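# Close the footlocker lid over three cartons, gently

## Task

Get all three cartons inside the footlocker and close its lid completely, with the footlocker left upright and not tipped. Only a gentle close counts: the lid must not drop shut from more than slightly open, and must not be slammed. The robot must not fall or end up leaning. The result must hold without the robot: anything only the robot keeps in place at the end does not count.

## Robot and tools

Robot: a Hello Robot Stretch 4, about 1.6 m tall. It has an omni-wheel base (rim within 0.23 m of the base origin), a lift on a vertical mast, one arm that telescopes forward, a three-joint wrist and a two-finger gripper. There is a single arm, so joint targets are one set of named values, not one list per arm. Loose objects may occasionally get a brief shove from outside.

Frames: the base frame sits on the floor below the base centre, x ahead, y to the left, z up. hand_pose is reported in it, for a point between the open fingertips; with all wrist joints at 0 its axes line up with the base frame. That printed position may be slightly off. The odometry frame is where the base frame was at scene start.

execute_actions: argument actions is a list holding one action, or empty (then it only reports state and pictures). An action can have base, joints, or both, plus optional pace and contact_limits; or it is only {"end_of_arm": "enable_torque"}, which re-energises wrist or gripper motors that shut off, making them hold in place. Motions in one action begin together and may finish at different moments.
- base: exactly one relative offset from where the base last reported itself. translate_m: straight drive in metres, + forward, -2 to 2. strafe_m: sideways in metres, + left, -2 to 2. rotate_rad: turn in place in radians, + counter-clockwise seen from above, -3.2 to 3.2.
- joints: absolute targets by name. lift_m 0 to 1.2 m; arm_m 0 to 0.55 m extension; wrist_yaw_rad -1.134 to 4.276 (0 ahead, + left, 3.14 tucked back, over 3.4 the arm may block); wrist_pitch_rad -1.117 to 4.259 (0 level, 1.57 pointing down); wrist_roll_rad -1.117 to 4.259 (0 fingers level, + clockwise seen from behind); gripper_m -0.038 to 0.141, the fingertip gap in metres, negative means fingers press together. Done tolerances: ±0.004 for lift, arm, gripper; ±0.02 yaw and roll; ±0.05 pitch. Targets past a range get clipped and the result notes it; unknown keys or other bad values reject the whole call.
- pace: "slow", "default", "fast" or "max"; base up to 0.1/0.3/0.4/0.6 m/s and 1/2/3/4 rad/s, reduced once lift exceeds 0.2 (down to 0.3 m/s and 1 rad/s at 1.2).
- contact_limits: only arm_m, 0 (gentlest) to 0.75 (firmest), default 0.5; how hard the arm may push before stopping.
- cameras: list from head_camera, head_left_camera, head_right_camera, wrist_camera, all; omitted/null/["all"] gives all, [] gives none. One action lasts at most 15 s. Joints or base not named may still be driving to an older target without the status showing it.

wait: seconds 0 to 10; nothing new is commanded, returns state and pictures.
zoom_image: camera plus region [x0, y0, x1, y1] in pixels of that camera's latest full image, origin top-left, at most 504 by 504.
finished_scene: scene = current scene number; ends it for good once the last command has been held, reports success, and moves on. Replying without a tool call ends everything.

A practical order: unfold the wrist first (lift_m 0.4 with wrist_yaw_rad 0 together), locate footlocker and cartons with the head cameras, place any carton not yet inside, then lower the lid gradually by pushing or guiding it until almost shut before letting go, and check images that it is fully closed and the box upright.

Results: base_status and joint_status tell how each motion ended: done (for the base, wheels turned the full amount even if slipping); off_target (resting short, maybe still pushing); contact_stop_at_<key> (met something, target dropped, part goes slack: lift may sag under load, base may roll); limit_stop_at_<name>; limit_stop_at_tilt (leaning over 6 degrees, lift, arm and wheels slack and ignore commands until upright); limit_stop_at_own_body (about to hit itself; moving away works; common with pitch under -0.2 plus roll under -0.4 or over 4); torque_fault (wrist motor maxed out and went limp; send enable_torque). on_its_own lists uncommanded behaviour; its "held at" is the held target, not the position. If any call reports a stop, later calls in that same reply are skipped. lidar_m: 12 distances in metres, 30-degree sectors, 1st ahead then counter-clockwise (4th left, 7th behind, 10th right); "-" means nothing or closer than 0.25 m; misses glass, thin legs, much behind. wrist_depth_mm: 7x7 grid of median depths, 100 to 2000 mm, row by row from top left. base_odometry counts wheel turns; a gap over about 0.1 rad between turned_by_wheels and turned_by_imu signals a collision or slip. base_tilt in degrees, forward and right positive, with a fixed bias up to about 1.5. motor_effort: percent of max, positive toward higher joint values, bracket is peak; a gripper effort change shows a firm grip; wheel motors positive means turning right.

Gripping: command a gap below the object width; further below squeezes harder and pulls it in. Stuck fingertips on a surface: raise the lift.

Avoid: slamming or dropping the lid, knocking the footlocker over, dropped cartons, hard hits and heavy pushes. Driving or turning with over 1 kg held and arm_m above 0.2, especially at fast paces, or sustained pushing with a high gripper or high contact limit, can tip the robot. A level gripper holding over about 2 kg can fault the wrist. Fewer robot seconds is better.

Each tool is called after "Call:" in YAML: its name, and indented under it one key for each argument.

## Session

Call:
execute_actions:
  actions: []

Scene clock: 0.00 s.
base_odometry: x=+0.000 y=+0.000 heading=+0.000 (m, m, rad; odometry frame)
turned_by_wheels: +0.000 (rad since the last result)
turned_by_imu: +0.000 (rad since the last result)
base_tilt: forward=+0.3 right=-0.5 (deg)
lidar_m: 1.25 1.26 1.56 2.39 2.39 2.68 1.91 1.97 2.57 1.53 1.56 1.39
base_status: not commanded
joint_positions: lift_m=+0.290 arm_m=-0.001 wrist_yaw_rad=+3.223 wrist_pitch_rad=-0.007 wrist_roll_rad=+0.006 gripper_m=+0.057
joint_status: not commanded
motor_effort: lift_m=+18 arm_m=+0 wrist_yaw_rad=+0 wrist_pitch_rad=-6 wrist_roll_rad=-1 gripper_m=-2 wheel_0=+0 wheel_1=+0 wheel_2=+1 (%)
hand_pose: x=-0.1246 y=+0.0637 z=+0.4699 quat_wxyz=(-0.041, +0.003, +0.003, +0.999) (m; base frame)
wrist_depth_mm: - - 135 - - - - / - - 132 - - - - / - - 131 - - - - / - 111 132 - - - - / 161 136 - - - - - / 202 - 216 - 208 1983 1863 / 204 1397 1160 1281 1205 1060 1255
pictures: head_camera, head_left_camera, head_right_camera, wrist_camera
camera_calibration (this result's frames):
wrist_camera: T_world_to_cam=[[-0.0890383, 0.993473, -0.0712951, -0.0353147], [-0.0438881, -0.0754231, -0.996185, 0.531661], [-0.995061, -0.0855696, 0.0503172, 0.0810177], [0, 0, 0, 1]] pos_world=[0.100807, 0.0821165, 0.523039]
Images, in order (width x height): head_camera 420x560, head_left_camera 420x672, head_right_camera 420x672, wrist_camera 616x392.

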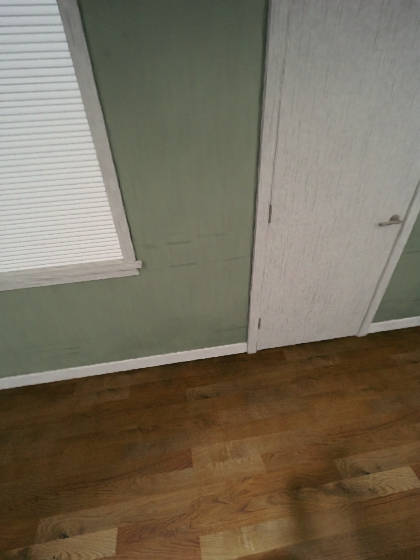

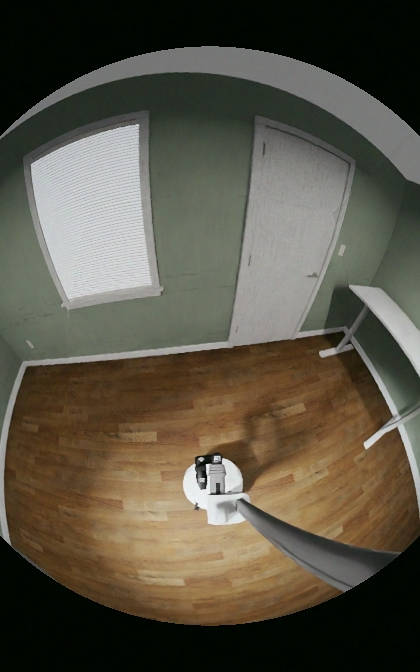

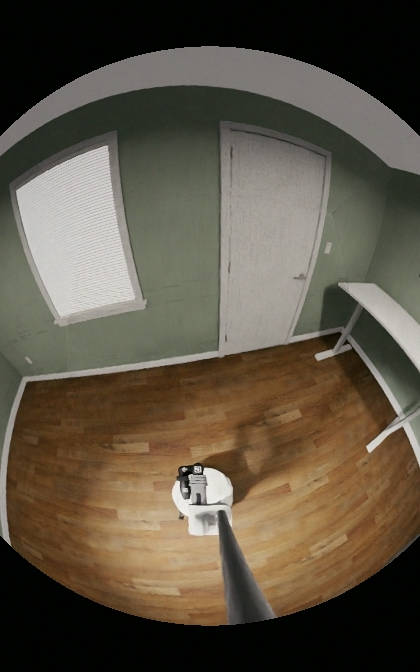

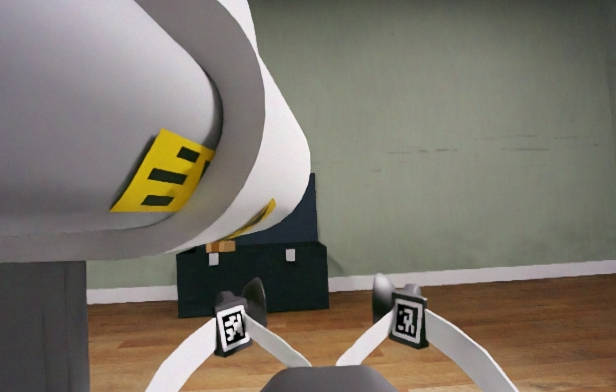

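Call:
execute_actions:
  actions:
    - {"base":{"rotate_rad":-3.0},"joints":{"lift_m":0.75,"wrist_yaw_rad":0,"wrist_pitch_rad":1.0,"gripper_m":0.141},"pace":"fast"}
  cameras: ["head_camera","head_left_camera"]

Scene clock: 7.60 s.
base_odometry: x=+0.000 y=+0.000 heading=-2.999 (m, m, rad; odometry frame)
turned_by_wheels: -2.999 (rad since the last result)
turned_by_imu: -3.060 (rad since the last result)
base_tilt: forward=+0.3 right=-0.3 (deg)
lidar_m: 1.92 2.00 2.43 1.50 1.54 1.33 1.30 1.29 1.77 2.41 2.49 2.54
base_status: done
joint_positions: lift_m=+0.750 arm_m=-0.001 wrist_yaw_rad=+0.000 wrist_pitch_rad=+1.001 wrist_roll_rad=+0.006 gripper_m=+0.141
joint_status: all done
motor_effort: lift_m=+22(23) arm_m=+0(0) wrist_yaw_rad=-1(6) wrist_pitch_rad=+0(2) wrist_roll_rad=+1(0) gripper_m=+0(2) wheel_0=+2(13) wheel_1=+2(15) wheel_2=+3(10) (%)
hand_pose: x=+0.3258 y=-0.0874 z=+0.6850 quat_wxyz=(+0.877, +0.002, +0.480, -0.001) (m; base frame)
wrist_depth_mm: 1661 1661 1576 1576 1576 1576 1576 / 1430 1430 1397 1366 1336 1366 1308 / 1281 1255 1281 1229 1229 1205 1182 / 1138 1118 1098 1098 1098 1078 1098 / 1008 1025 1008 1008 1008 991 991 / 946 904 931 917 917 205 904 / 866 842 842 149 831 831 831
pictures: head_camera, head_left_camera
Images, in order (width x height): head_camera 420x560, head_left_camera 420x672.

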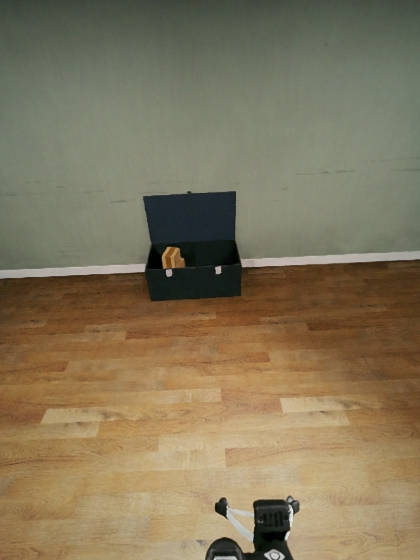

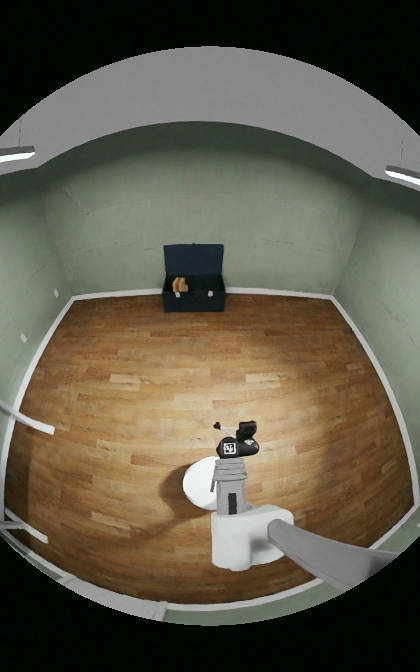

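Call:
execute_actions:
  actions:
    - {"base":{"rotate_rad":0.04},"pace":"fast"}
  cameras: []

Call:
execute_actions:
  actions:
    - {"base":{"translate_m":1.55},"joints":{"wrist_pitch_rad":1.57,"arm_m":0.35},"pace":"max"}
  cameras: []

Call:
execute_actions:
  actions:
    - {"base":{"strafe_m":0.38},"pace":"fast"}
  cameras: ["head_camera","head_left_camera","wrist_camera"]

Scene clock: 18.43 s.
base_odometry: x=+0.000 y=+0.000 heading=-2.960 (m, m, rad; odometry frame)
turned_by_wheels: +0.039 (rad since the last result)
turned_by_imu: +0.040 (rad since the last result)
base_tilt: forward=+0.2 right=-0.4 (deg)
lidar_m: 1.92 2.53 2.44 1.49 1.58 1.34 1.28 1.33 1.91 2.41 2.49 2.52
base_status: done
joint_positions: lift_m=+0.750 arm_m=-0.001 wrist_yaw_rad=+0.000 wrist_pitch_rad=+1.001 wrist_roll_rad=+0.006 gripper_m=+0.141
joint_status: not commanded
motor_effort: lift_m=+22(22) arm_m=+0(0) wrist_yaw_rad=+0(0) wrist_pitch_rad=-2(2) wrist_roll_rad=+0(0) gripper_m=+0(1) wheel_0=-4(4) wheel_1=-3(7) wheel_2=-4(6) (%)
hand_pose: x=+0.3257 y=-0.0874 z=+0.6850 quat_wxyz=(+0.877, +0.002, +0.480, -0.001) (m; base frame)
wrist_depth_mm: 1661 1708 1661 1576 1537 1537 1537 / 1464 1464 1397 1397 1430 1366 1336 / 1255 1229 1255 1229 1229 1182 1182 / 1138 1118 1118 1098 1078 1098 1118 / 1025 1008 991 1008 991 976 991 / 946 904 931 917 917 206 891 / 854 831 842 148 831 820 831
pictures: none
No camera images: the call's "cameras" was empty. Leave "cameras" out to get every camera's image.

Scene clock: 23.47 s.
base_odometry: x=-1.524 y=-0.280 heading=-2.960 (m, m, rad; odometry frame)
turned_by_wheels: +0.000 (rad since the last result)
turned_by_imu: +0.003 (rad since the last result)
base_tilt: forward=+0.2 right=-0.5 (deg)
lidar_m: 0.37 0.42 0.57 2.29 1.91 2.22 2.85 3.00 2.52 2.41 1.22 0.40
base_status: done
joint_positions: lift_m=+0.750 arm_m=+0.349 wrist_yaw_rad=+0.000 wrist_pitch_rad=+1.570 wrist_roll_rad=+0.005 gripper_m=+0.141
joint_status: all done
motor_effort: lift_m=+22(22) arm_m=+8(9) wrist_yaw_rad=+1(2) wrist_pitch_rad=+0(5) wrist_roll_rad=+1(0) gripper_m=-2(0) wheel_0=+3(7) wheel_1=+3(10) wheel_2=-2(17) (%)
hand_pose: x=+0.5198 y=-0.0874 z=+0.6395 quat_wxyz=(+0.707, +0.002, +0.707, -0.002) (m; base frame)
wrist_depth_mm: 544 559 569 591 597 683 676 / 768 798 831 854 741 866 854 / 504 854 854 854 854 866 866 / 492 683 854 842 842 878 854 / 564 842 842 842 854 854 878 / 661 525 621 603 580 205 854 / 878 854 854 149 854 854 866
pictures: none
No camera images: the call's "cameras" was empty. Leave "cameras" out to get every camera's image.

Scene clock: 25.67 s.
base_odometry: x=-1.456 y=-0.654 heading=-2.960 (m, m, rad; odometry frame)
turned_by_wheels: +0.000 (rad since the last result)
turned_by_imu: +0.000 (rad since the last result)
base_tilt: forward=+0.2 right=-0.4 (deg)
lidar_m: 0.40 0.40 1.27 1.90 1.64 1.63 2.83 2.98 2.90 2.82 0.57 0.40
base_status: done
joint_positions: lift_m=+0.750 arm_m=+0.349 wrist_yaw_rad=+0.000 wrist_pitch_rad=+1.570 wrist_roll_rad=+0.005 gripper_m=+0.141
joint_status: not commanded
motor_effort: lift_m=+21(21) arm_m=+7(8) wrist_yaw_rad=+0(0) wrist_pitch_rad=+3(0) wrist_roll_rad=+2(1) gripper_m=+1(1) wheel_0=-1(15) wheel_1=+3(14) wheel_2=+0(0) (%)
hand_pose: x=+0.5198 y=-0.0874 z=+0.6395 quat_wxyz=(+0.707, +0.002, +0.707, -0.002) (m; base frame)
wrist_depth_mm: 661 634 559 574 585 591 597 / 878 854 759 854 842 842 831 / 866 866 866 492 866 854 842 / 866 878 750 488 842 842 842 / 878 878 831 831 842 831 842 / 866 878 640 615 597 205 609 / 866 854 854 149 854 854 854
pictures: head_camera, head_left_camera, wrist_camera
camera_calibration (this result's frames):
wrist_camera: T_world_to_cam=[[-0.0712364, -0.997429, -0.00781399, -0.039564], [-0.996457, 0.0715137, -0.044255, 0.616725], [0.0447, 0.00463374, -0.99899, 0.839177], [0, 0, 0, 1]] pos_world=[0.574211, -0.0874551, 0.865313]
Images, in order (width x height): head_camera 420x560, head_left_camera 420x672, wrist_camera 616x392.

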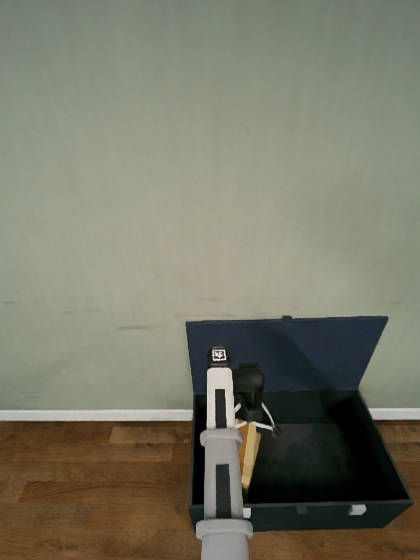

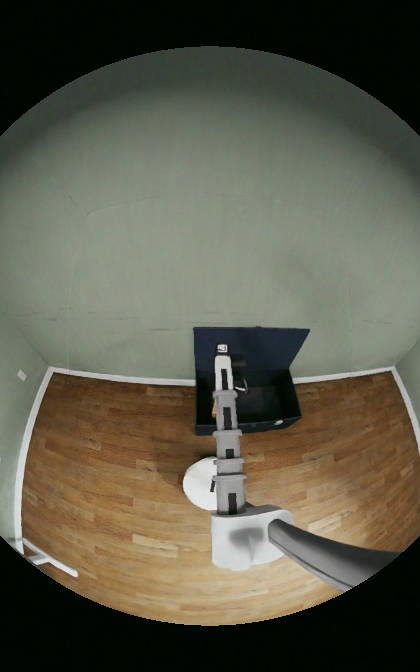

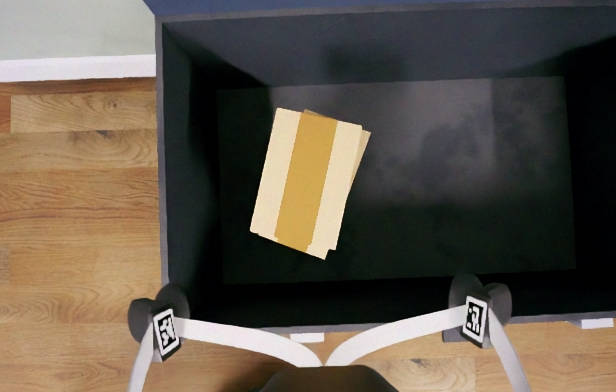

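Call:
execute_actions:
  actions:
    - {"base":{"translate_m":0.09},"joints":{"wrist_roll_rad":0.23,"lift_m":0.52}}
  cameras: ["wrist_camera"]

Scene clock: 34.77 s.
base_odometry: x=-1.544 y=-0.670 heading=-2.960 (m, m, rad; odometry frame)
turned_by_wheels: +0.000 (rad since the last result)
turned_by_imu: +0.000 (rad since the last result)
base_tilt: forward=+0.2 right=-0.5 (deg)
lidar_m: 0.27 0.31 1.19 1.90 1.75 1.72 2.95 3.09 2.91 2.78 0.44 0.33
base_status: done
joint_positions: lift_m=+0.520 arm_m=+0.349 wrist_yaw_rad=+0.000 wrist_pitch_rad=+1.570 wrist_roll_rad=+0.230 gripper_m=+0.141
joint_status: all done
motor_effort: lift_m=+15(19) arm_m=+8(8) wrist_yaw_rad=+0(0) wrist_pitch_rad=+1(1) wrist_roll_rad=+0(5) gripper_m=-1(2) wheel_0=+4(7) wheel_1=+3(9) wheel_2=-5(13) (%)
hand_pose: x=+0.5198 y=-0.0874 z=+0.4101 quat_wxyz=(+0.703, +0.081, +0.702, -0.081) (m; base frame)
wrist_depth_mm: 297 310 351 397 455 535 627 / 343 415 484 580 621 615 615 / 347 525 609 609 615 615 609 / 329 484 615 256 609 609 609 / 325 449 609 254 615 603 609 / 325 345 255 254 255 206 585 / 634 342 477 149 488 462 442
pictures: wrist_camera
camera_calibration (this result's frames):
wrist_camera: T_world_to_cam=[[-0.291252, -0.956613, -0.00801299, 0.0766614], [-0.955605, 0.291315, -0.044218, 0.604539], [0.0446339, -0.00522134, -0.99899, 0.609131], [0, 0, 0, 1]] pos_world=[0.57284, -0.0995957, 0.635861]
Images, in order (width x height): wrist_camera 616x392.

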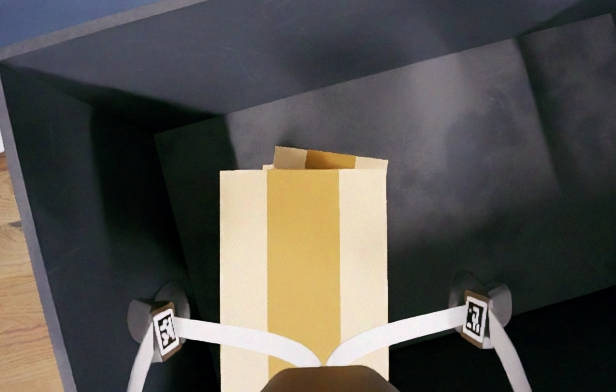

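Call:
execute_actions:
  actions:
    - {"base":{"strafe_m":0.009},"joints":{"lift_m":0.451}}
  cameras: ["wrist_camera"]

Call:
execute_actions:
  actions:
    - {"joints":{"gripper_m":0.06}}
  cameras: []

Call:
execute_actions:
  actions:
    - {"joints":{"lift_m":0.475}}
  cameras: ["wrist_camera"]

Scene clock: 40.07 s.
base_odometry: x=-1.542 y=-0.679 heading=-2.960 (m, m, rad; odometry frame)
turned_by_wheels: +0.000 (rad since the last result)
turned_by_imu: +0.000 (rad since the last result)
base_tilt: forward=+0.2 right=-0.5 (deg)
lidar_m: 0.28 0.30 1.12 1.90 1.74 1.68 2.92 3.11 2.93 2.79 0.43 0.31
base_status: done
joint_positions: lift_m=+0.451 arm_m=+0.349 wrist_yaw_rad=+0.000 wrist_pitch_rad=+1.570 wrist_roll_rad=+0.230 gripper_m=+0.141
joint_status: all done
motor_effort: lift_m=+15(14) arm_m=+8(8) wrist_yaw_rad=+0(0) wrist_pitch_rad=+2(1) wrist_roll_rad=+2(0) gripper_m=-1(1) wheel_0=-4(9) wheel_1=+4(11) wheel_2=+0(2) (%)
hand_pose: x=+0.5198 y=-0.0874 z=+0.3410 quat_wxyz=(+0.703, +0.081, +0.702, -0.081) (m; base frame)
wrist_depth_mm: 283 310 349 397 452 539 544 / 340 413 484 549 549 554 554 / 332 508 549 307 544 544 544 / 315 462 188 187 186 539 544 / 294 427 187 186 186 544 535 / 277 330 186 185 185 206 539 / 266 327 185 149 184 462 439
pictures: wrist_camera
camera_calibration (this result's frames):
wrist_camera: T_world_to_cam=[[-0.291254, -0.956612, -0.008013, 0.07611], [-0.955604, 0.291317, -0.044218, 0.601489], [0.0446339, -0.00522143, -0.99899, 0.540191], [0, 0, 0, 1]] pos_world=[0.572842, -0.0995958, 0.566852]
Images, in order (width x height): wrist_camera 616x392.

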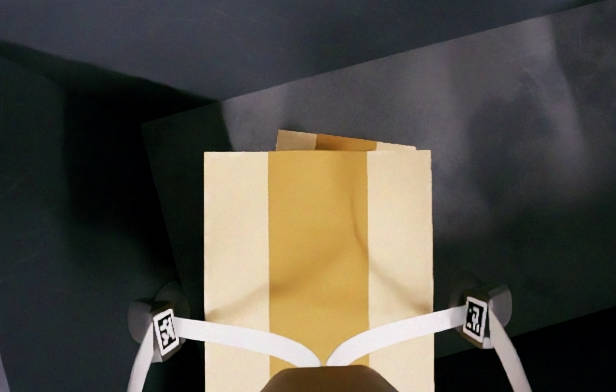

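Scene clock: 41.90 s.
base_odometry: x=-1.542 y=-0.679 heading=-2.960 (m, m, rad; odometry frame)
turned_by_wheels: +0.000 (rad since the last result)
turned_by_imu: +0.000 (rad since the last result)
base_tilt: forward=+0.3 right=-0.5 (deg)
lidar_m: 0.28 0.30 1.14 1.90 1.74 1.64 2.92 3.09 2.92 2.80 0.45 0.31
base_status: not commanded
joint_positions: lift_m=+0.451 arm_m=+0.349 wrist_yaw_rad=+0.000 wrist_pitch_rad=+1.570 wrist_roll_rad=+0.230 gripper_m=+0.060
joint_status: all done
motor_effort: lift_m=+17(17) arm_m=+8(8) wrist_yaw_rad=+0(0) wrist_pitch_rad=+3(3) wrist_roll_rad=+3(2) gripper_m=-20(21) wheel_0=-4(4) wheel_1=+5(5) wheel_2=+0(0) (%)
hand_pose: x=+0.5199 y=-0.0874 z=+0.3409 quat_wxyz=(+0.703, +0.081, +0.702, -0.081) (m; base frame)
wrist_depth_mm: 283 314 349 399 459 539 544 / 342 415 484 539 544 544 549 / 330 500 549 307 544 544 544 / 312 462 176 174 174 544 539 / 294 421 174 173 173 544 535 / 279 366 173 172 172 188 530 / 265 174 172 171 171 449 415
pictures: none
No camera images: the call's "cameras" was empty. Leave "cameras" out to get every camera's image.

Scene clock: 42.73 s.
base_odometry: x=-1.542 y=-0.679 heading=-2.960 (m, m, rad; odometry frame)
turned_by_wheels: +0.000 (rad since the last result)
turned_by_imu: +0.000 (rad since the last result)
base_tilt: forward=+0.2 right=-0.5 (deg)
lidar_m: 0.28 0.29 1.14 1.89 1.70 1.72 2.94 3.10 2.93 2.82 0.46 0.30
base_status: not commanded
joint_positions: lift_m=+0.475 arm_m=+0.349 wrist_yaw_rad=+0.000 wrist_pitch_rad=+1.570 wrist_roll_rad=+0.230 gripper_m=+0.060
joint_status: all done
motor_effort: lift_m=+24(27) arm_m=+8(8) wrist_yaw_rad=+0(0) wrist_pitch_rad=+2(3) wrist_roll_rad=+2(0) gripper_m=-20(20) wheel_0=-4(4) wheel_1=+5(5) wheel_2=+0(0) (%)
hand_pose: x=+0.5199 y=-0.0874 z=+0.3642 quat_wxyz=(+0.703, +0.081, +0.702, -0.081) (m; base frame)
wrist_depth_mm: 286 312 351 399 459 539 569 / 340 415 488 574 569 569 569 / 332 508 569 330 569 564 569 / 310 462 175 174 174 564 569 / 297 427 175 173 173 564 564 / 279 366 173 172 172 189 559 / 268 173 172 172 170 449 413
pictures: wrist_camera
camera_calibration (this result's frames):
wrist_camera: T_world_to_cam=[[-0.291293, -0.9566, -0.00803268, 0.0763336], [-0.955589, 0.291357, -0.0442823, 0.602564], [0.0447008, -0.00522318, -0.998987, 0.56331], [0, 0, 0, 1]] pos_world=[0.572858, -0.099598, 0.590035]
Images, in order (width x height): wrist_camera 616x392.

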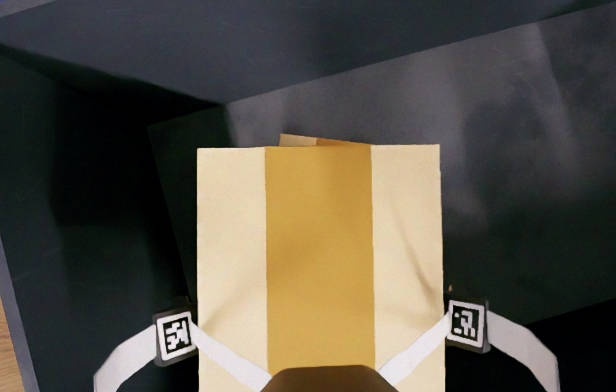

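Call:
execute_actions:
  actions:
    - {"base":{"strafe_m":-0.3}}
  cameras: []

Call:
execute_actions:
  actions:
    - {"joints":{"lift_m":0.23}}
  cameras: ["wrist_camera","head_camera"]

Scene clock: 48.87 s.
base_odometry: x=-1.597 y=-0.384 heading=-2.960 (m, m, rad; odometry frame)
turned_by_wheels: +0.000 (rad since the last result)
turned_by_imu: +0.001 (rad since the last result)
base_tilt: forward=+0.2 right=-0.5 (deg)
lidar_m: 0.28 0.32 0.40 2.19 1.92 2.07 2.94 3.09 2.62 2.51 0.41 0.35
base_status: done
joint_positions: lift_m=+0.475 arm_m=+0.349 wrist_yaw_rad=+0.000 wrist_pitch_rad=+1.570 wrist_roll_rad=+0.230 gripper_m=+0.060
joint_status: not commanded
motor_effort: lift_m=+24(24) arm_m=+8(8) wrist_yaw_rad=+0(0) wrist_pitch_rad=+0(1) wrist_roll_rad=+1(1) gripper_m=-21(19) wheel_0=+2(12) wheel_1=-1(12) wheel_2=+0(1) (%)
hand_pose: x=+0.5198 y=-0.0874 z=+0.3643 quat_wxyz=(+0.703, +0.081, +0.702, -0.081) (m; base frame)
wrist_depth_mm: 289 319 357 404 462 466 362 / 370 424 488 574 569 521 375 / 525 569 564 574 569 554 402 / 564 564 175 174 175 559 427 / 329 500 174 173 173 559 449 / 327 436 173 172 172 189 480 / 327 174 172 171 170 442 410
pictures: none
No camera images: the call's "cameras" was empty. Leave "cameras" out to get every camera's image.

Scene clock: 50.97 s.
base_odometry: x=-1.597 y=-0.384 heading=-2.960 (m, m, rad; odometry frame)
turned_by_wheels: +0.000 (rad since the last result)
turned_by_imu: +0.000 (rad since the last result)
base_tilt: forward=+0.2 right=-0.4 (deg)
lidar_m: 0.30 0.30 0.47 2.20 1.91 2.09 2.94 3.06 2.63 2.50 0.43 0.33
base_status: not commanded
joint_positions: lift_m=+0.230 arm_m=+0.349 wrist_yaw_rad=+0.000 wrist_pitch_rad=+1.570 wrist_roll_rad=+0.230 gripper_m=+0.060
joint_status: all done
motor_effort: lift_m=+17(22) arm_m=+8(8) wrist_yaw_rad=+0(0) wrist_pitch_rad=+2(3) wrist_roll_rad=+1(0) gripper_m=-21(20) wheel_0=+2(2) wheel_1=-1(1) wheel_2=+0(0) (%)
hand_pose: x=+0.5198 y=-0.0874 z=+0.1199 quat_wxyz=(+0.703, +0.081, +0.702, -0.081) (m; base frame)
wrist_depth_mm: 289 319 324 324 322 322 324 / 322 324 324 320 322 322 320 / 322 322 322 320 324 322 320 / 322 320 175 175 174 317 319 / 320 319 175 173 173 320 317 / 317 317 173 172 172 189 315 / 317 174 172 171 170 315 314
pictures: head_camera, wrist_camera
camera_calibration (this result's frames):
wrist_camera: T_world_to_cam=[[-0.291311, -0.956595, -0.00798419, 0.0743631], [-0.955591, 0.291373, -0.0441232, 0.591689], [0.0445345, -0.00522395, -0.998994, 0.319294], [0, 0, 0, 1]] pos_world=[0.572856, -0.0995989, 0.345674]
Images, in order (width x height): head_camera 420x560, wrist_camera 616x392.

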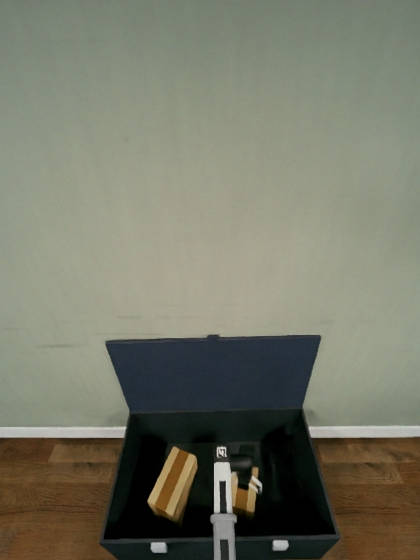

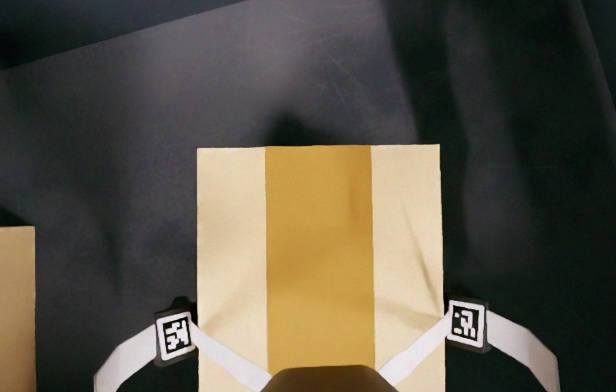

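Call:
execute_actions:
  actions:
    - {"joints":{"lift_m":0.21},"pace":"slow"}
  cameras: []

Call:
execute_actions:
  actions:
    - {"joints":{"gripper_m":0.135}}
  cameras: []

Call:
execute_actions:
  actions:
    - {"joints":{"lift_m":0.52},"pace":"fast"}
  cameras: ["wrist_camera"]

Scene clock: 64.67 s.
base_odometry: x=-1.597 y=-0.384 heading=-2.960 (m, m, rad; odometry frame)
turned_by_wheels: +0.000 (rad since the last result)
turned_by_imu: +0.000 (rad since the last result)
base_tilt: forward=+0.3 right=-0.3 (deg)
lidar_m: 0.28 0.29 0.42 2.19 1.92 2.10 2.91 3.08 2.62 2.52 0.47 0.32
base_status: not commanded
joint_positions: lift_m=+0.210 arm_m=+0.349 wrist_yaw_rad=+0.000 wrist_pitch_rad=+1.570 wrist_roll_rad=+0.230 gripper_m=+0.060
joint_status: all done
motor_effort: lift_m=+17(17) arm_m=+8(8) wrist_yaw_rad=+0(0) wrist_pitch_rad=+1(0) wrist_roll_rad=+0(1) gripper_m=-20(21) wheel_0=+2(3) wheel_1=-1(1) wheel_2=+0(0) (%)
hand_pose: x=+0.5198 y=-0.0874 z=+0.0999 quat_wxyz=(+0.703, +0.081, +0.702, -0.081) (m; base frame)
wrist_depth_mm: 290 304 303 304 303 301 301 / 303 303 303 301 301 297 300 / 301 300 301 301 298 300 298 / 301 300 175 174 174 297 301 / 300 297 174 173 173 296 297 / 298 297 173 172 172 189 296 / 296 174 172 171 171 293 294
pictures: none
No camera images: the call's "cameras" was empty. Leave "cameras" out to get every camera's image.

Scene clock: 66.40 s.
base_odometry: x=-1.597 y=-0.384 heading=-2.960 (m, m, rad; odometry frame)
turned_by_wheels: +0.000 (rad since the last result)
turned_by_imu: +0.000 (rad since the last result)
base_tilt: forward=+0.2 right=-0.5 (deg)
lidar_m: 0.28 0.30 0.44 2.20 1.96 2.08 2.94 3.06 2.61 2.51 0.43 0.31
base_status: not commanded
joint_positions: lift_m=+0.210 arm_m=+0.349 wrist_yaw_rad=+0.000 wrist_pitch_rad=+1.570 wrist_roll_rad=+0.230 gripper_m=+0.135
joint_status: all done
motor_effort: lift_m=+17(17) arm_m=+8(8) wrist_yaw_rad=+1(2) wrist_pitch_rad=+2(5) wrist_roll_rad=+1(2) gripper_m=+0(20) wheel_0=+2(2) wheel_1=-1(1) wheel_2=+0(0) (%)
hand_pose: x=+0.5197 y=-0.0874 z=+0.0999 quat_wxyz=(+0.703, +0.081, +0.702, -0.081) (m; base frame)
wrist_depth_mm: 287 303 306 306 306 306 306 / 306 306 304 306 304 303 303 / 304 304 303 301 301 301 301 / 303 304 183 182 182 301 300 / 303 300 183 182 182 300 298 / 300 300 182 180 181 204 298 / 298 298 180 156 179 296 297
pictures: none
No camera images: the call's "cameras" was empty. Leave "cameras" out to get every camera's image.

Scene clock: 68.27 s.
base_odometry: x=-1.597 y=-0.384 heading=-2.960 (m, m, rad; odometry frame)
turned_by_wheels: +0.000 (rad since the last result)
turned_by_imu: +0.000 (rad since the last result)
base_tilt: forward=+0.2 right=-0.5 (deg)
lidar_m: 0.29 0.30 0.40 2.20 1.95 2.11 2.96 3.09 2.60 2.51 0.43 0.32
base_status: not commanded
joint_positions: lift_m=+0.520 arm_m=+0.349 wrist_yaw_rad=+0.000 wrist_pitch_rad=+1.570 wrist_roll_rad=+0.230 gripper_m=+0.135
joint_status: all done
motor_effort: lift_m=+22(24) arm_m=+8(8) wrist_yaw_rad=+1(1) wrist_pitch_rad=-1(1) wrist_roll_rad=+1(2) gripper_m=-1(0) wheel_0=+2(2) wheel_1=-1(1) wheel_2=+0(0) (%)
hand_pose: x=+0.5197 y=-0.0874 z=+0.4094 quat_wxyz=(+0.703, +0.081, +0.702, -0.081) (m; base frame)
wrist_depth_mm: 300 317 355 404 466 462 359 / 370 424 492 591 615 521 377 / 530 615 615 615 615 569 399 / 615 627 621 492 609 615 424 / 375 452 615 488 609 609 449 / 370 410 609 488 603 206 484 / 370 421 597 154 521 455 436
pictures: wrist_camera
camera_calibration (this result's frames):
wrist_camera: T_world_to_cam=[[-0.291471, -0.956547, -0.00791097, 0.0767087], [-0.955554, 0.291531, -0.0438831, 0.604283], [0.0442826, -0.00523129, -0.999005, 0.608677], [0, 0, 0, 1]] pos_world=[0.57283, -0.0996077, 0.635196]
Images, in order (width x height): wrist_camera 616x392.

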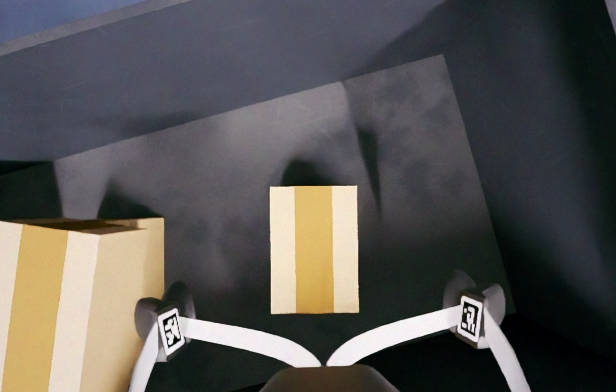

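Call:
execute_actions:
  actions:
    - {"base":{"strafe_m":-0.7},"joints":{"wrist_roll_rad":3.14,"wrist_yaw_rad":1.3,"gripper_m":0.06},"pace":"fast"}
  cameras: []

Call:
execute_actions:
  actions:
    - {"joints":{"lift_m":0.255,"wrist_pitch_rad":0,"arm_m":0.37},"pace":"fast"}
  cameras: ["wrist_camera","head_camera"]

Scene clock: 79.27 s.
base_odometry: x=-1.723 y=+0.305 heading=-2.960 (m, m, rad; odometry frame)
turned_by_wheels: +0.000 (rad since the last result)
turned_by_imu: +0.001 (rad since the last result)
base_tilt: forward=+0.2 right=-0.3 (deg)
lidar_m: 0.75 0.44 0.46 2.90 2.46 3.07 2.93 2.56 1.87 1.79 1.06 0.81
base_status: done
joint_positions: lift_m=+0.520 arm_m=+0.349 wrist_yaw_rad=+1.300 wrist_pitch_rad=+1.570 wrist_roll_rad=+3.140 gripper_m=+0.060
joint_status: all done
motor_effort: lift_m=+22(22) arm_m=+8(7) wrist_yaw_rad=+0(6) wrist_pitch_rad=+0(1) wrist_roll_rad=+2(6) gripper_m=-1(0) wheel_0=+1(13) wheel_1=-1(12) wheel_2=+0(1) (%)
hand_pose: x=+0.6039 y=-0.0232 z=+0.4095 quat_wxyz=(+0.428, +0.563, +0.429, -0.562) (m; base frame)
wrist_depth_mm: 389 603 647 654 647 654 647 / 357 559 640 654 647 640 647 / 336 512 647 640 634 640 597 / 315 466 627 640 640 634 627 / 296 427 634 634 634 640 634 / 277 392 216 627 208 627 621 / 264 342 504 162 621 615 615
pictures: none
No camera images: the call's "cameras" was empty. Leave "cameras" out to get every camera's image.

Scene clock: 81.00 s.
base_odometry: x=-1.723 y=+0.305 heading=-2.960 (m, m, rad; odometry frame)
turned_by_wheels: +0.000 (rad since the last result)
turned_by_imu: +0.000 (rad since the last result)
base_tilt: forward=+0.2 right=-0.5 (deg)
lidar_m: 0.76 0.44 0.42 2.88 2.54 3.05 2.96 2.58 1.89 1.78 1.12 0.79
base_status: not commanded
joint_positions: lift_m=+0.255 arm_m=+0.369 wrist_yaw_rad=+1.300 wrist_pitch_rad=+0.003 wrist_roll_rad=+3.140 gripper_m=+0.060
joint_status: all done
motor_effort: lift_m=+15(20) arm_m=+8(8) wrist_yaw_rad=+1(1) wrist_pitch_rad=-6(10) wrist_roll_rad=+0(1) gripper_m=-2(3) wheel_0=+1(2) wheel_1=-1(1) wheel_2=+0(0) (%)
hand_pose: x=+0.7010 y=+0.2546 z=+0.4327 quat_wxyz=(+0.002, +0.796, +0.605, -0.001) (m; base frame)
wrist_depth_mm: 175 225 319 303 285 267 256 / 171 224 314 301 282 266 254 / 170 222 312 298 285 266 260 / 168 219 312 477 1060 - - / 167 216 310 469 - - - / 165 215 216 469 208 - - / 165 202 271 162 - - -
pictures: head_camera, wrist_camera
camera_calibration (this result's frames):
wrist_camera: T_world_to_cam=[[-0.959423, 0.274626, 0.0639444, 0.580535], [0.0742169, 0.0271681, 0.996872, -0.426125], [0.27203, 0.961167, -0.0464476, -0.192137], [0, 0, 0, 1]] pos_world=[0.640871, 0.0368231, 0.378746]
Images, in order (width x height): head_camera 420x560, wrist_camera 616x392.

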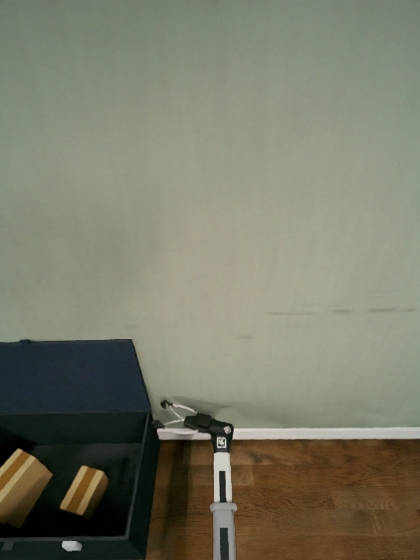

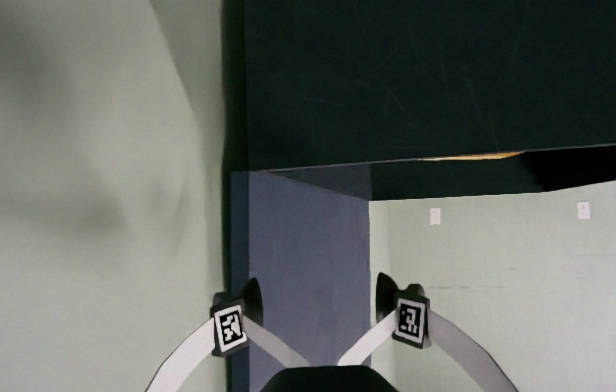

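Call:
execute_actions:
  actions:
    - {"joints":{"lift_m":0.54,"arm_m":0.27},"pace":"fast"}
  cameras: []

Call:
execute_actions:
  actions:
    - {"base":{"strafe_m":0.15},"joints":{"wrist_yaw_rad":0.8}}
  cameras: ["wrist_camera","head_camera"]

Scene clock: 117.53 s.
base_odometry: x=-1.723 y=+0.305 heading=-2.960 (m, m, rad; odometry frame)
turned_by_wheels: +0.000 (rad since the last result)
turned_by_imu: +0.000 (rad since the last result)
base_tilt: forward=+0.3 right=-0.3 (deg)
lidar_m: 0.75 0.46 0.42 2.90 2.46 3.04 2.95 2.57 1.87 1.79 1.10 0.79
base_status: not commanded
joint_positions: lift_m=+0.540 arm_m=+0.271 wrist_yaw_rad=+1.300 wrist_pitch_rad=+0.003 wrist_roll_rad=+3.140 gripper_m=+0.060
joint_status: all done
motor_effort: lift_m=+22(23) arm_m=-7(7) wrist_yaw_rad=+0(1) wrist_pitch_rad=-7(7) wrist_roll_rad=+2(2) gripper_m=+0(3) wheel_0=+1(1) wheel_1=-2(1) wheel_2=+0(0) (%)
hand_pose: x=+0.6037 y=+0.2546 z=+0.7172 quat_wxyz=(+0.001, +0.796, +0.605, +0.000) (m; base frame)
wrist_depth_mm: 289 353 492 878 842 917 1430 / 279 351 488 904 1078 1863 - / 278 347 484 866 - - - / 277 343 484 878 - - - / 272 342 477 878 - - - / 271 338 216 946 208 - - / 272 332 445 162 - - -
pictures: none
No camera images: the call's "cameras" was empty. Leave "cameras" out to get every camera's image.

Scene clock: 119.27 s.
base_odometry: x=-1.696 y=+0.157 heading=-2.959 (m, m, rad; odometry frame)
turned_by_wheels: +0.000 (rad since the last result)
turned_by_imu: +0.000 (rad since the last result)
base_tilt: forward=+0.2 right=-0.4 (deg)
lidar_m: 0.71 0.36 0.44 2.75 2.39 2.83 2.96 2.77 2.04 1.95 1.11 0.81
base_status: done
joint_positions: lift_m=+0.540 arm_m=+0.271 wrist_yaw_rad=+0.800 wrist_pitch_rad=+0.003 wrist_roll_rad=+3.140 gripper_m=+0.060
joint_status: all done
motor_effort: lift_m=+22(22) arm_m=-8(7) wrist_yaw_rad=+0(4) wrist_pitch_rad=-6(6) wrist_roll_rad=+1(0) gripper_m=-3(2) wheel_0=-2(12) wheel_1=+3(11) wheel_2=+0(2) (%)
hand_pose: x=+0.7060 y=+0.1461 z=+0.7172 quat_wxyz=(+0.001, +0.921, +0.389, -0.001) (m; base frame)
wrist_depth_mm: 215 249 301 338 442 654 842 / 211 245 296 334 436 634 1464 / 210 243 291 332 436 627 1397 / 209 241 291 329 430 627 1336 / 206 239 286 329 427 609 1229 / 205 237 216 324 208 661 1229 / 204 229 264 162 452 549 1078
pictures: head_camera, wrist_camera
camera_calibration (this result's frames):
wrist_camera: T_world_to_cam=[[-0.71043, 0.700855, 0.0639592, 0.358896], [0.0780397, -0.0118681, 0.99688, -0.70411], [0.699427, 0.713205, -0.046263, -0.341629], [0, 0, 0, 1]] pos_world=[0.548864, -0.0162396, 0.663153]
Images, in order (width x height): head_camera 420x560, wrist_camera 616x392.

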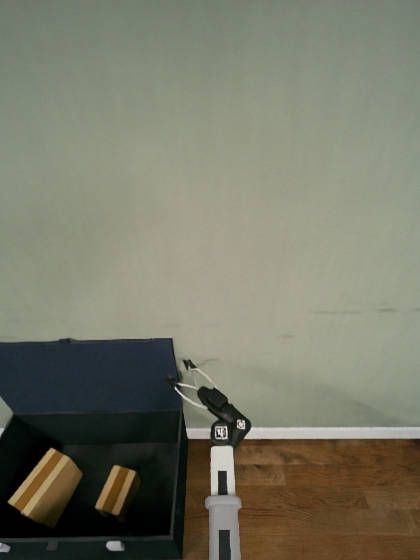

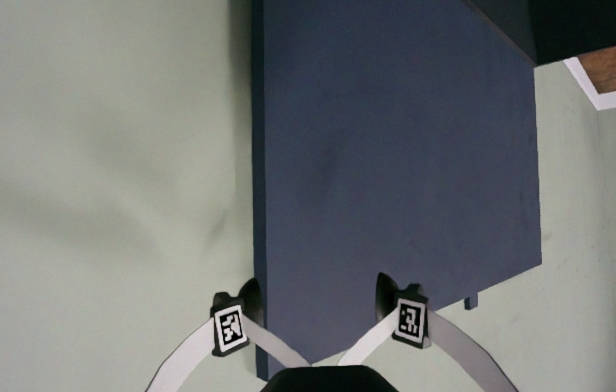

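Call:
execute_actions:
  actions:
    - {"base":{"strafe_m":0.02},"joints":{"arm_m":0.312},"contact_limits":{"arm_m":0.15},"pace":"slow"}
  cameras: ["wrist_camera","head_camera"]

Call:
zoom_image:
  camera: "head_camera"
  region: [140, 320, 240, 420]

Scene clock: 125.37 s.
base_odometry: x=-1.693 y=+0.138 heading=-2.959 (m, m, rad; odometry frame)
turned_by_wheels: +0.000 (rad since the last result)
turned_by_imu: +0.000 (rad since the last result)
base_tilt: forward=+0.2 right=-0.4 (deg)
lidar_m: 0.59 0.35 0.45 2.73 2.37 2.79 2.96 2.79 2.05 1.94 1.09 0.80
base_status: done
joint_positions: lift_m=+0.540 arm_m=+0.311 wrist_yaw_rad=+0.800 wrist_pitch_rad=+0.003 wrist_roll_rad=+3.140 gripper_m=+0.060
joint_status: all done
motor_effort: lift_m=+22(23) arm_m=+8(8) wrist_yaw_rad=+0(0) wrist_pitch_rad=-5(6) wrist_roll_rad=+1(1) gripper_m=-1(1) wheel_0=-6(7) wheel_1=+5(9) wheel_2=+0(3) (%)
contact_limits: arm_m 0.15
hand_pose: x=+0.7452 y=+0.1461 z=+0.7172 quat_wxyz=(+0.001, +0.921, +0.389, -0.001) (m; base frame)
wrist_depth_mm: 182 209 252 281 370 539 788 / 178 206 250 279 364 530 1281 / 177 204 246 274 357 521 1160 / 176 203 243 273 353 517 1118 / 174 201 241 271 351 504 1042 / 172 198 216 270 208 530 991 / 172 192 222 162 377 459 917
pictures: head_camera, wrist_camera
camera_calibration (this result's frames):
wrist_camera: T_world_to_cam=[[-0.710427, 0.700859, 0.0639594, 0.386745], [0.0780397, -0.0118688, 0.99688, -0.707169], [0.699431, 0.713201, -0.0462629, -0.36905], [0, 0, 0, 1]] pos_world=[0.588066, -0.0162402, 0.663153]
Images, in order (width x height): head_camera 420x560, wrist_camera 616x392.

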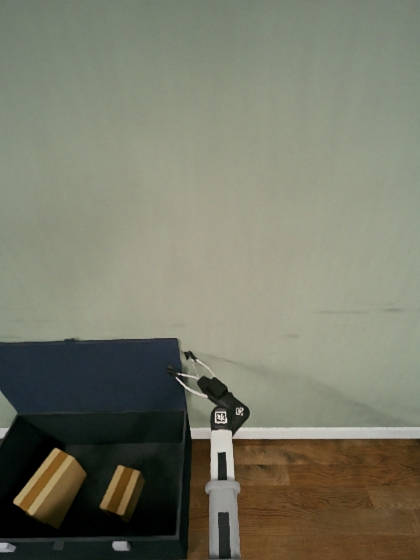

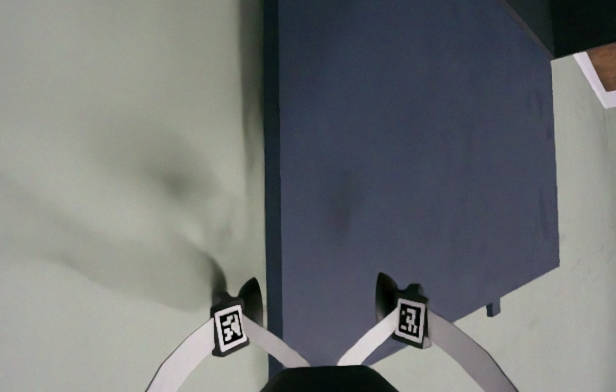

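Region (140, 320, 240, 420) of head_camera's 420x560 image, scaled by 5.040, with more detail than that image has.

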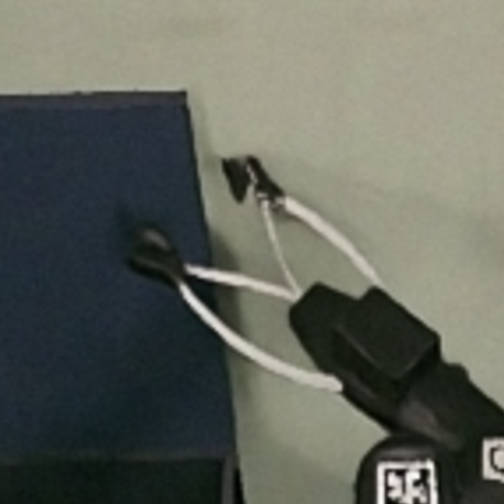

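Call:
execute_actions:
  actions:
    - {"joints":{"arm_m":0.322},"contact_limits":{"arm_m":0.1},"pace":"slow"}
  cameras: ["wrist_camera"]

Scene clock: 128.83 s.
base_odometry: x=-1.693 y=+0.138 heading=-2.959 (m, m, rad; odometry frame)
turned_by_wheels: +0.000 (rad since the last result)
turned_by_imu: +0.000 (rad since the last result)
base_tilt: forward=+0.2 right=-0.4 (deg)
lidar_m: 0.60 0.31 0.43 2.75 2.34 2.79 2.97 2.82 2.04 1.93 1.13 0.81
base_status: not commanded
joint_positions: lift_m=+0.540 arm_m=+0.320 wrist_yaw_rad=+0.800 wrist_pitch_rad=+0.003 wrist_roll_rad=+3.140 gripper_m=+0.060
joint_status: all done
motor_effort: lift_m=+22(22) arm_m=+10(8) wrist_yaw_rad=+2(2) wrist_pitch_rad=-7(7) wrist_roll_rad=+1(1) gripper_m=-1(3) wheel_0=-6(6) wheel_1=+5(5) wheel_2=+0(0) (%)
contact_limits: arm_m 0.1
hand_pose: x=+0.7550 y=+0.1460 z=+0.7172 quat_wxyz=(+0.001, +0.921, +0.389, -0.001) (m; base frame)
wrist_depth_mm: 173 198 240 272 349 512 778 / 169 198 236 267 347 508 1205 / 168 195 236 264 342 492 991 / 167 193 231 259 338 484 931 / 165 191 229 259 332 484 976 / 163 189 209 255 208 488 960 / 163 184 216 160 343 433 866
pictures: wrist_camera
camera_calibration (this result's frames):
wrist_camera: T_world_to_cam=[[-0.710104, 0.701186, 0.0639592, 0.393489], [0.078034, -0.0119046, 0.99688, -0.707925], [0.699759, 0.712879, -0.0462629, -0.376007], [0, 0, 0, 1]] pos_world=[0.597775, -0.0162892, 0.663153]
Images, in order (width x height): wrist_camera 616x392.

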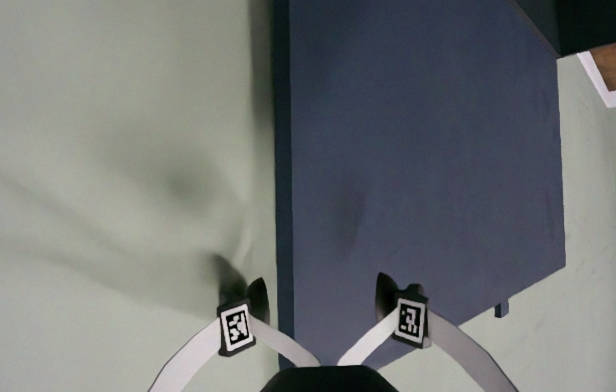

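Call:
execute_actions:
  actions:
    - {"base":{"strafe_m":0.02},"pace":"slow"}
  cameras: ["wrist_camera"]

Scene clock: 133.73 s.
base_odometry: x=-1.689 y=+0.119 heading=-2.960 (m, m, rad; odometry frame)
turned_by_wheels: +0.000 (rad since the last result)
turned_by_imu: +0.000 (rad since the last result)
base_tilt: forward=+0.3 right=-0.3 (deg)
lidar_m: 0.54 0.32 0.43 2.69 2.35 2.81 2.98 2.83 2.08 2.00 1.09 0.81
base_status: done
joint_positions: lift_m=+0.540 arm_m=+0.320 wrist_yaw_rad=+0.799 wrist_pitch_rad=+0.003 wrist_roll_rad=+3.140 gripper_m=+0.060
joint_status: not commanded
motor_effort: lift_m=+22(22) arm_m=+9(10) wrist_yaw_rad=+3(4) wrist_pitch_rad=-5(6) wrist_roll_rad=+2(1) gripper_m=-1(3) wheel_0=-6(12) wheel_1=+6(10) wheel_2=+0(1) (%)
hand_pose: x=+0.7550 y=+0.1458 z=+0.7172 quat_wxyz=(+0.001, +0.921, +0.389, -0.001) (m; base frame)
wrist_depth_mm: 172 199 240 266 347 508 778 / 170 198 237 263 342 508 1160 / 169 195 236 260 342 488 1098 / 167 194 232 258 336 484 931 / 166 191 230 256 334 477 976 / 165 189 210 254 208 504 946 / 164 184 217 170 343 433 854
pictures: wrist_camera
camera_calibration (this result's frames):
wrist_camera: T_world_to_cam=[[-0.709833, 0.70146, 0.0639649, 0.393359], [0.0780335, -0.0119387, 0.996879, -0.707925], [0.700034, 0.712609, -0.0462629, -0.376149], [0, 0, 0, 1]] pos_world=[0.597779, -0.0163302, 0.663153]
Images, in order (width x height): wrist_camera 616x392.

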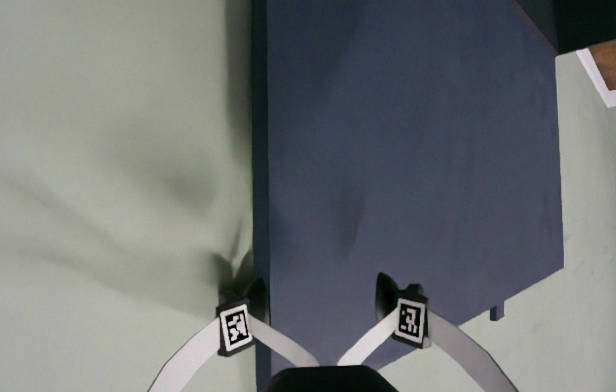

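Probably touching the edge. Press a little more, then draw back.

Call:
execute_actions:
  actions:
    - {"base":{"strafe_m":0.008},"pace":"slow"}
  cameras: []

Call:
execute_actions:
  actions:
    - {"joints":{"arm_m":0.30},"pace":"slow"}
  cameras: ["wrist_camera","head_camera"]

Scene clock: 137.77 s.
base_odometry: x=-1.688 y=+0.111 heading=-2.961 (m, m, rad; odometry frame)
turned_by_wheels: -0.002 (rad since the last result)
turned_by_imu: -0.002 (rad since the last result)
base_tilt: forward=+0.2 right=-0.3 (deg)
lidar_m: 0.52 0.32 0.44 2.71 2.32 2.74 2.99 2.89 2.11 1.99 1.10 0.80
base_status: done
joint_positions: lift_m=+0.540 arm_m=+0.320 wrist_yaw_rad=+0.792 wrist_pitch_rad=+0.002 wrist_roll_rad=+3.140 gripper_m=+0.060
joint_status: not commanded
on_its_own: wrist_yaw_rad is at rest, and its effort (+23) is outside its rest range (-13 to +13)
motor_effort: lift_m=+22(23) arm_m=+10(10) wrist_yaw_rad=+23(23) wrist_pitch_rad=-6(8) wrist_roll_rad=+0(1) gripper_m=-2(3) wheel_0=-14(15) wheel_1=+3(9) wheel_2=-8(9) (%)
hand_pose: x=+0.7561 y=+0.1440 z=+0.7173 quat_wxyz=(+0.001, +0.923, +0.386, -0.001) (m; base frame)
wrist_depth_mm: 173 199 239 262 340 488 768 / 170 197 236 259 336 484 946 / 169 195 233 257 334 477 904 / 167 193 230 257 330 466 866 / 165 191 228 255 327 462 842 / 164 189 208 252 208 480 866 / 164 182 216 173 334 421 809
pictures: none
No camera images: the call's "cameras" was empty. Leave "cameras" out to get every camera's image.

Scene clock: 139.00 s.
base_odometry: x=-1.687 y=+0.111 heading=-2.961 (m, m, rad; odometry frame)
turned_by_wheels: +0.000 (rad since the last result)
turned_by_imu: +0.001 (rad since the last result)
base_tilt: forward=+0.3 right=-0.5 (deg)
lidar_m: 0.52 0.31 0.44 2.69 2.32 2.73 2.99 2.86 2.11 1.99 1.10 0.78
base_status: not commanded
joint_positions: lift_m=+0.540 arm_m=+0.301 wrist_yaw_rad=+0.796 wrist_pitch_rad=+0.002 wrist_roll_rad=+3.140 gripper_m=+0.060
joint_status: all done
motor_effort: lift_m=+22(22) arm_m=-8(8) wrist_yaw_rad=+12(23) wrist_pitch_rad=-4(4) wrist_roll_rad=+0(2) gripper_m=-4(4) wheel_0=-9(14) wheel_1=+3(3) wheel_2=-8(8) (%)
hand_pose: x=+0.7366 y=+0.1451 z=+0.7173 quat_wxyz=(+0.001, +0.922, +0.388, -0.001) (m; base frame)
wrist_depth_mm: 189 217 249 282 370 554 778 / 186 216 246 276 364 530 1255 / 185 213 242 272 355 517 1160 / 183 212 243 268 347 500 1078 / 181 211 243 266 343 488 1042 / 179 207 212 262 208 504 1008 / 179 197 232 244 382 473 931
pictures: head_camera, wrist_camera
camera_calibration (this result's frames):
wrist_camera: T_world_to_cam=[[-0.707755, 0.703555, 0.0639809, 0.378978], [0.0777461, -0.0124469, 0.996895, -0.706331], [0.702167, 0.710532, -0.0458893, -0.364221], [0, 0, 0, 1]] pos_world=[0.578882, -0.0166326, 0.663177]
Images, in order (width x height): head_camera 420x560, wrist_camera 616x392.

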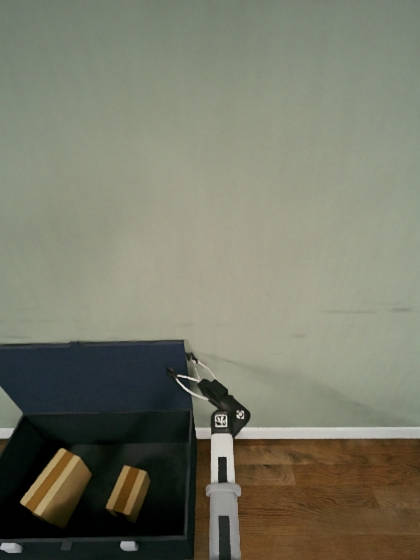

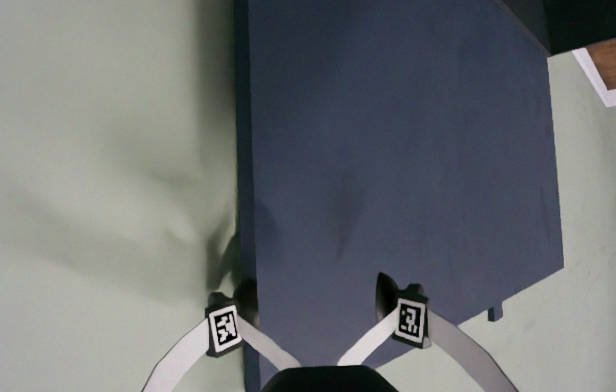

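Call:
execute_actions:
  actions:
    - {"joints":{"arm_m":0.255},"pace":"slow"}
  cameras: ["wrist_camera","head_camera"]

Scene clock: 143.37 s.
base_odometry: x=-1.687 y=+0.111 heading=-2.961 (m, m, rad; odometry frame)
turned_by_wheels: +0.000 (rad since the last result)
turned_by_imu: +0.000 (rad since the last result)
base_tilt: forward=+0.3 right=-0.4 (deg)
lidar_m: 0.54 0.33 0.45 2.71 2.34 2.77 2.95 2.88 2.09 1.96 1.09 0.79
base_status: not commanded
joint_positions: lift_m=+0.540 arm_m=+0.256 wrist_yaw_rad=+0.796 wrist_pitch_rad=+0.003 wrist_roll_rad=+3.140 gripper_m=+0.060
joint_status: all done
motor_effort: lift_m=+23(22) arm_m=-8(8) wrist_yaw_rad=+12(12) wrist_pitch_rad=-6(4) wrist_roll_rad=+0(1) gripper_m=-4(4) wheel_0=-9(9) wheel_1=+3(3) wheel_2=-9(9) (%)
hand_pose: x=+0.6916 y=+0.1450 z=+0.7172 quat_wxyz=(+0.001, +0.922, +0.388, -0.001) (m; base frame)
wrist_depth_mm: 229 263 278 319 436 654 788 / 226 262 287 304 407 621 1499 / 224 258 287 293 384 574 1397 / 221 255 285 281 364 521 1336 / 220 254 286 268 345 484 1255 / 218 251 212 260 208 488 1229 / 217 238 279 239 392 569 1098
pictures: head_camera, wrist_camera
camera_calibration (this result's frames):
wrist_camera: T_world_to_cam=[[-0.707638, 0.703664, 0.0640709, 0.346993], [0.0780789, -0.0122486, 0.996872, -0.702963], [0.702248, 0.710427, -0.0462738, -0.332361], [0, 0, 0, 1]] pos_world=[0.533832, -0.0166585, 0.663152]
Images, in order (width x height): head_camera 420x560, wrist_camera 616x392.

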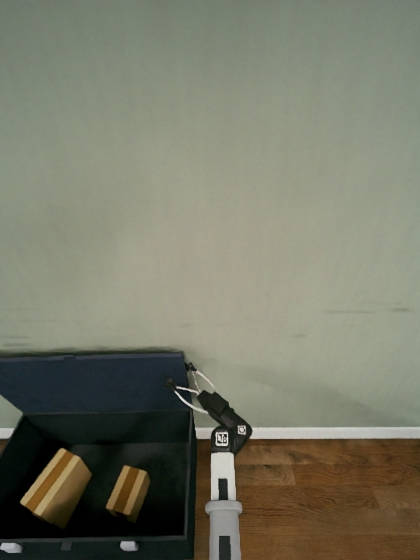

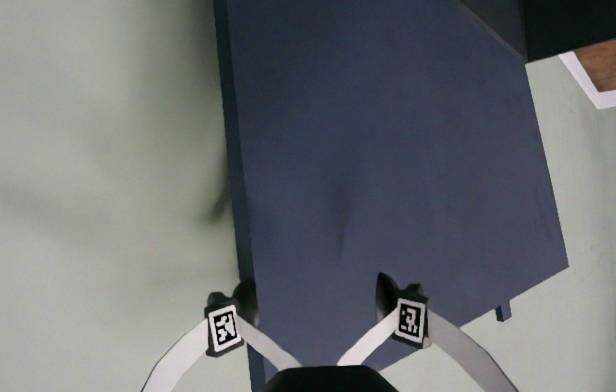

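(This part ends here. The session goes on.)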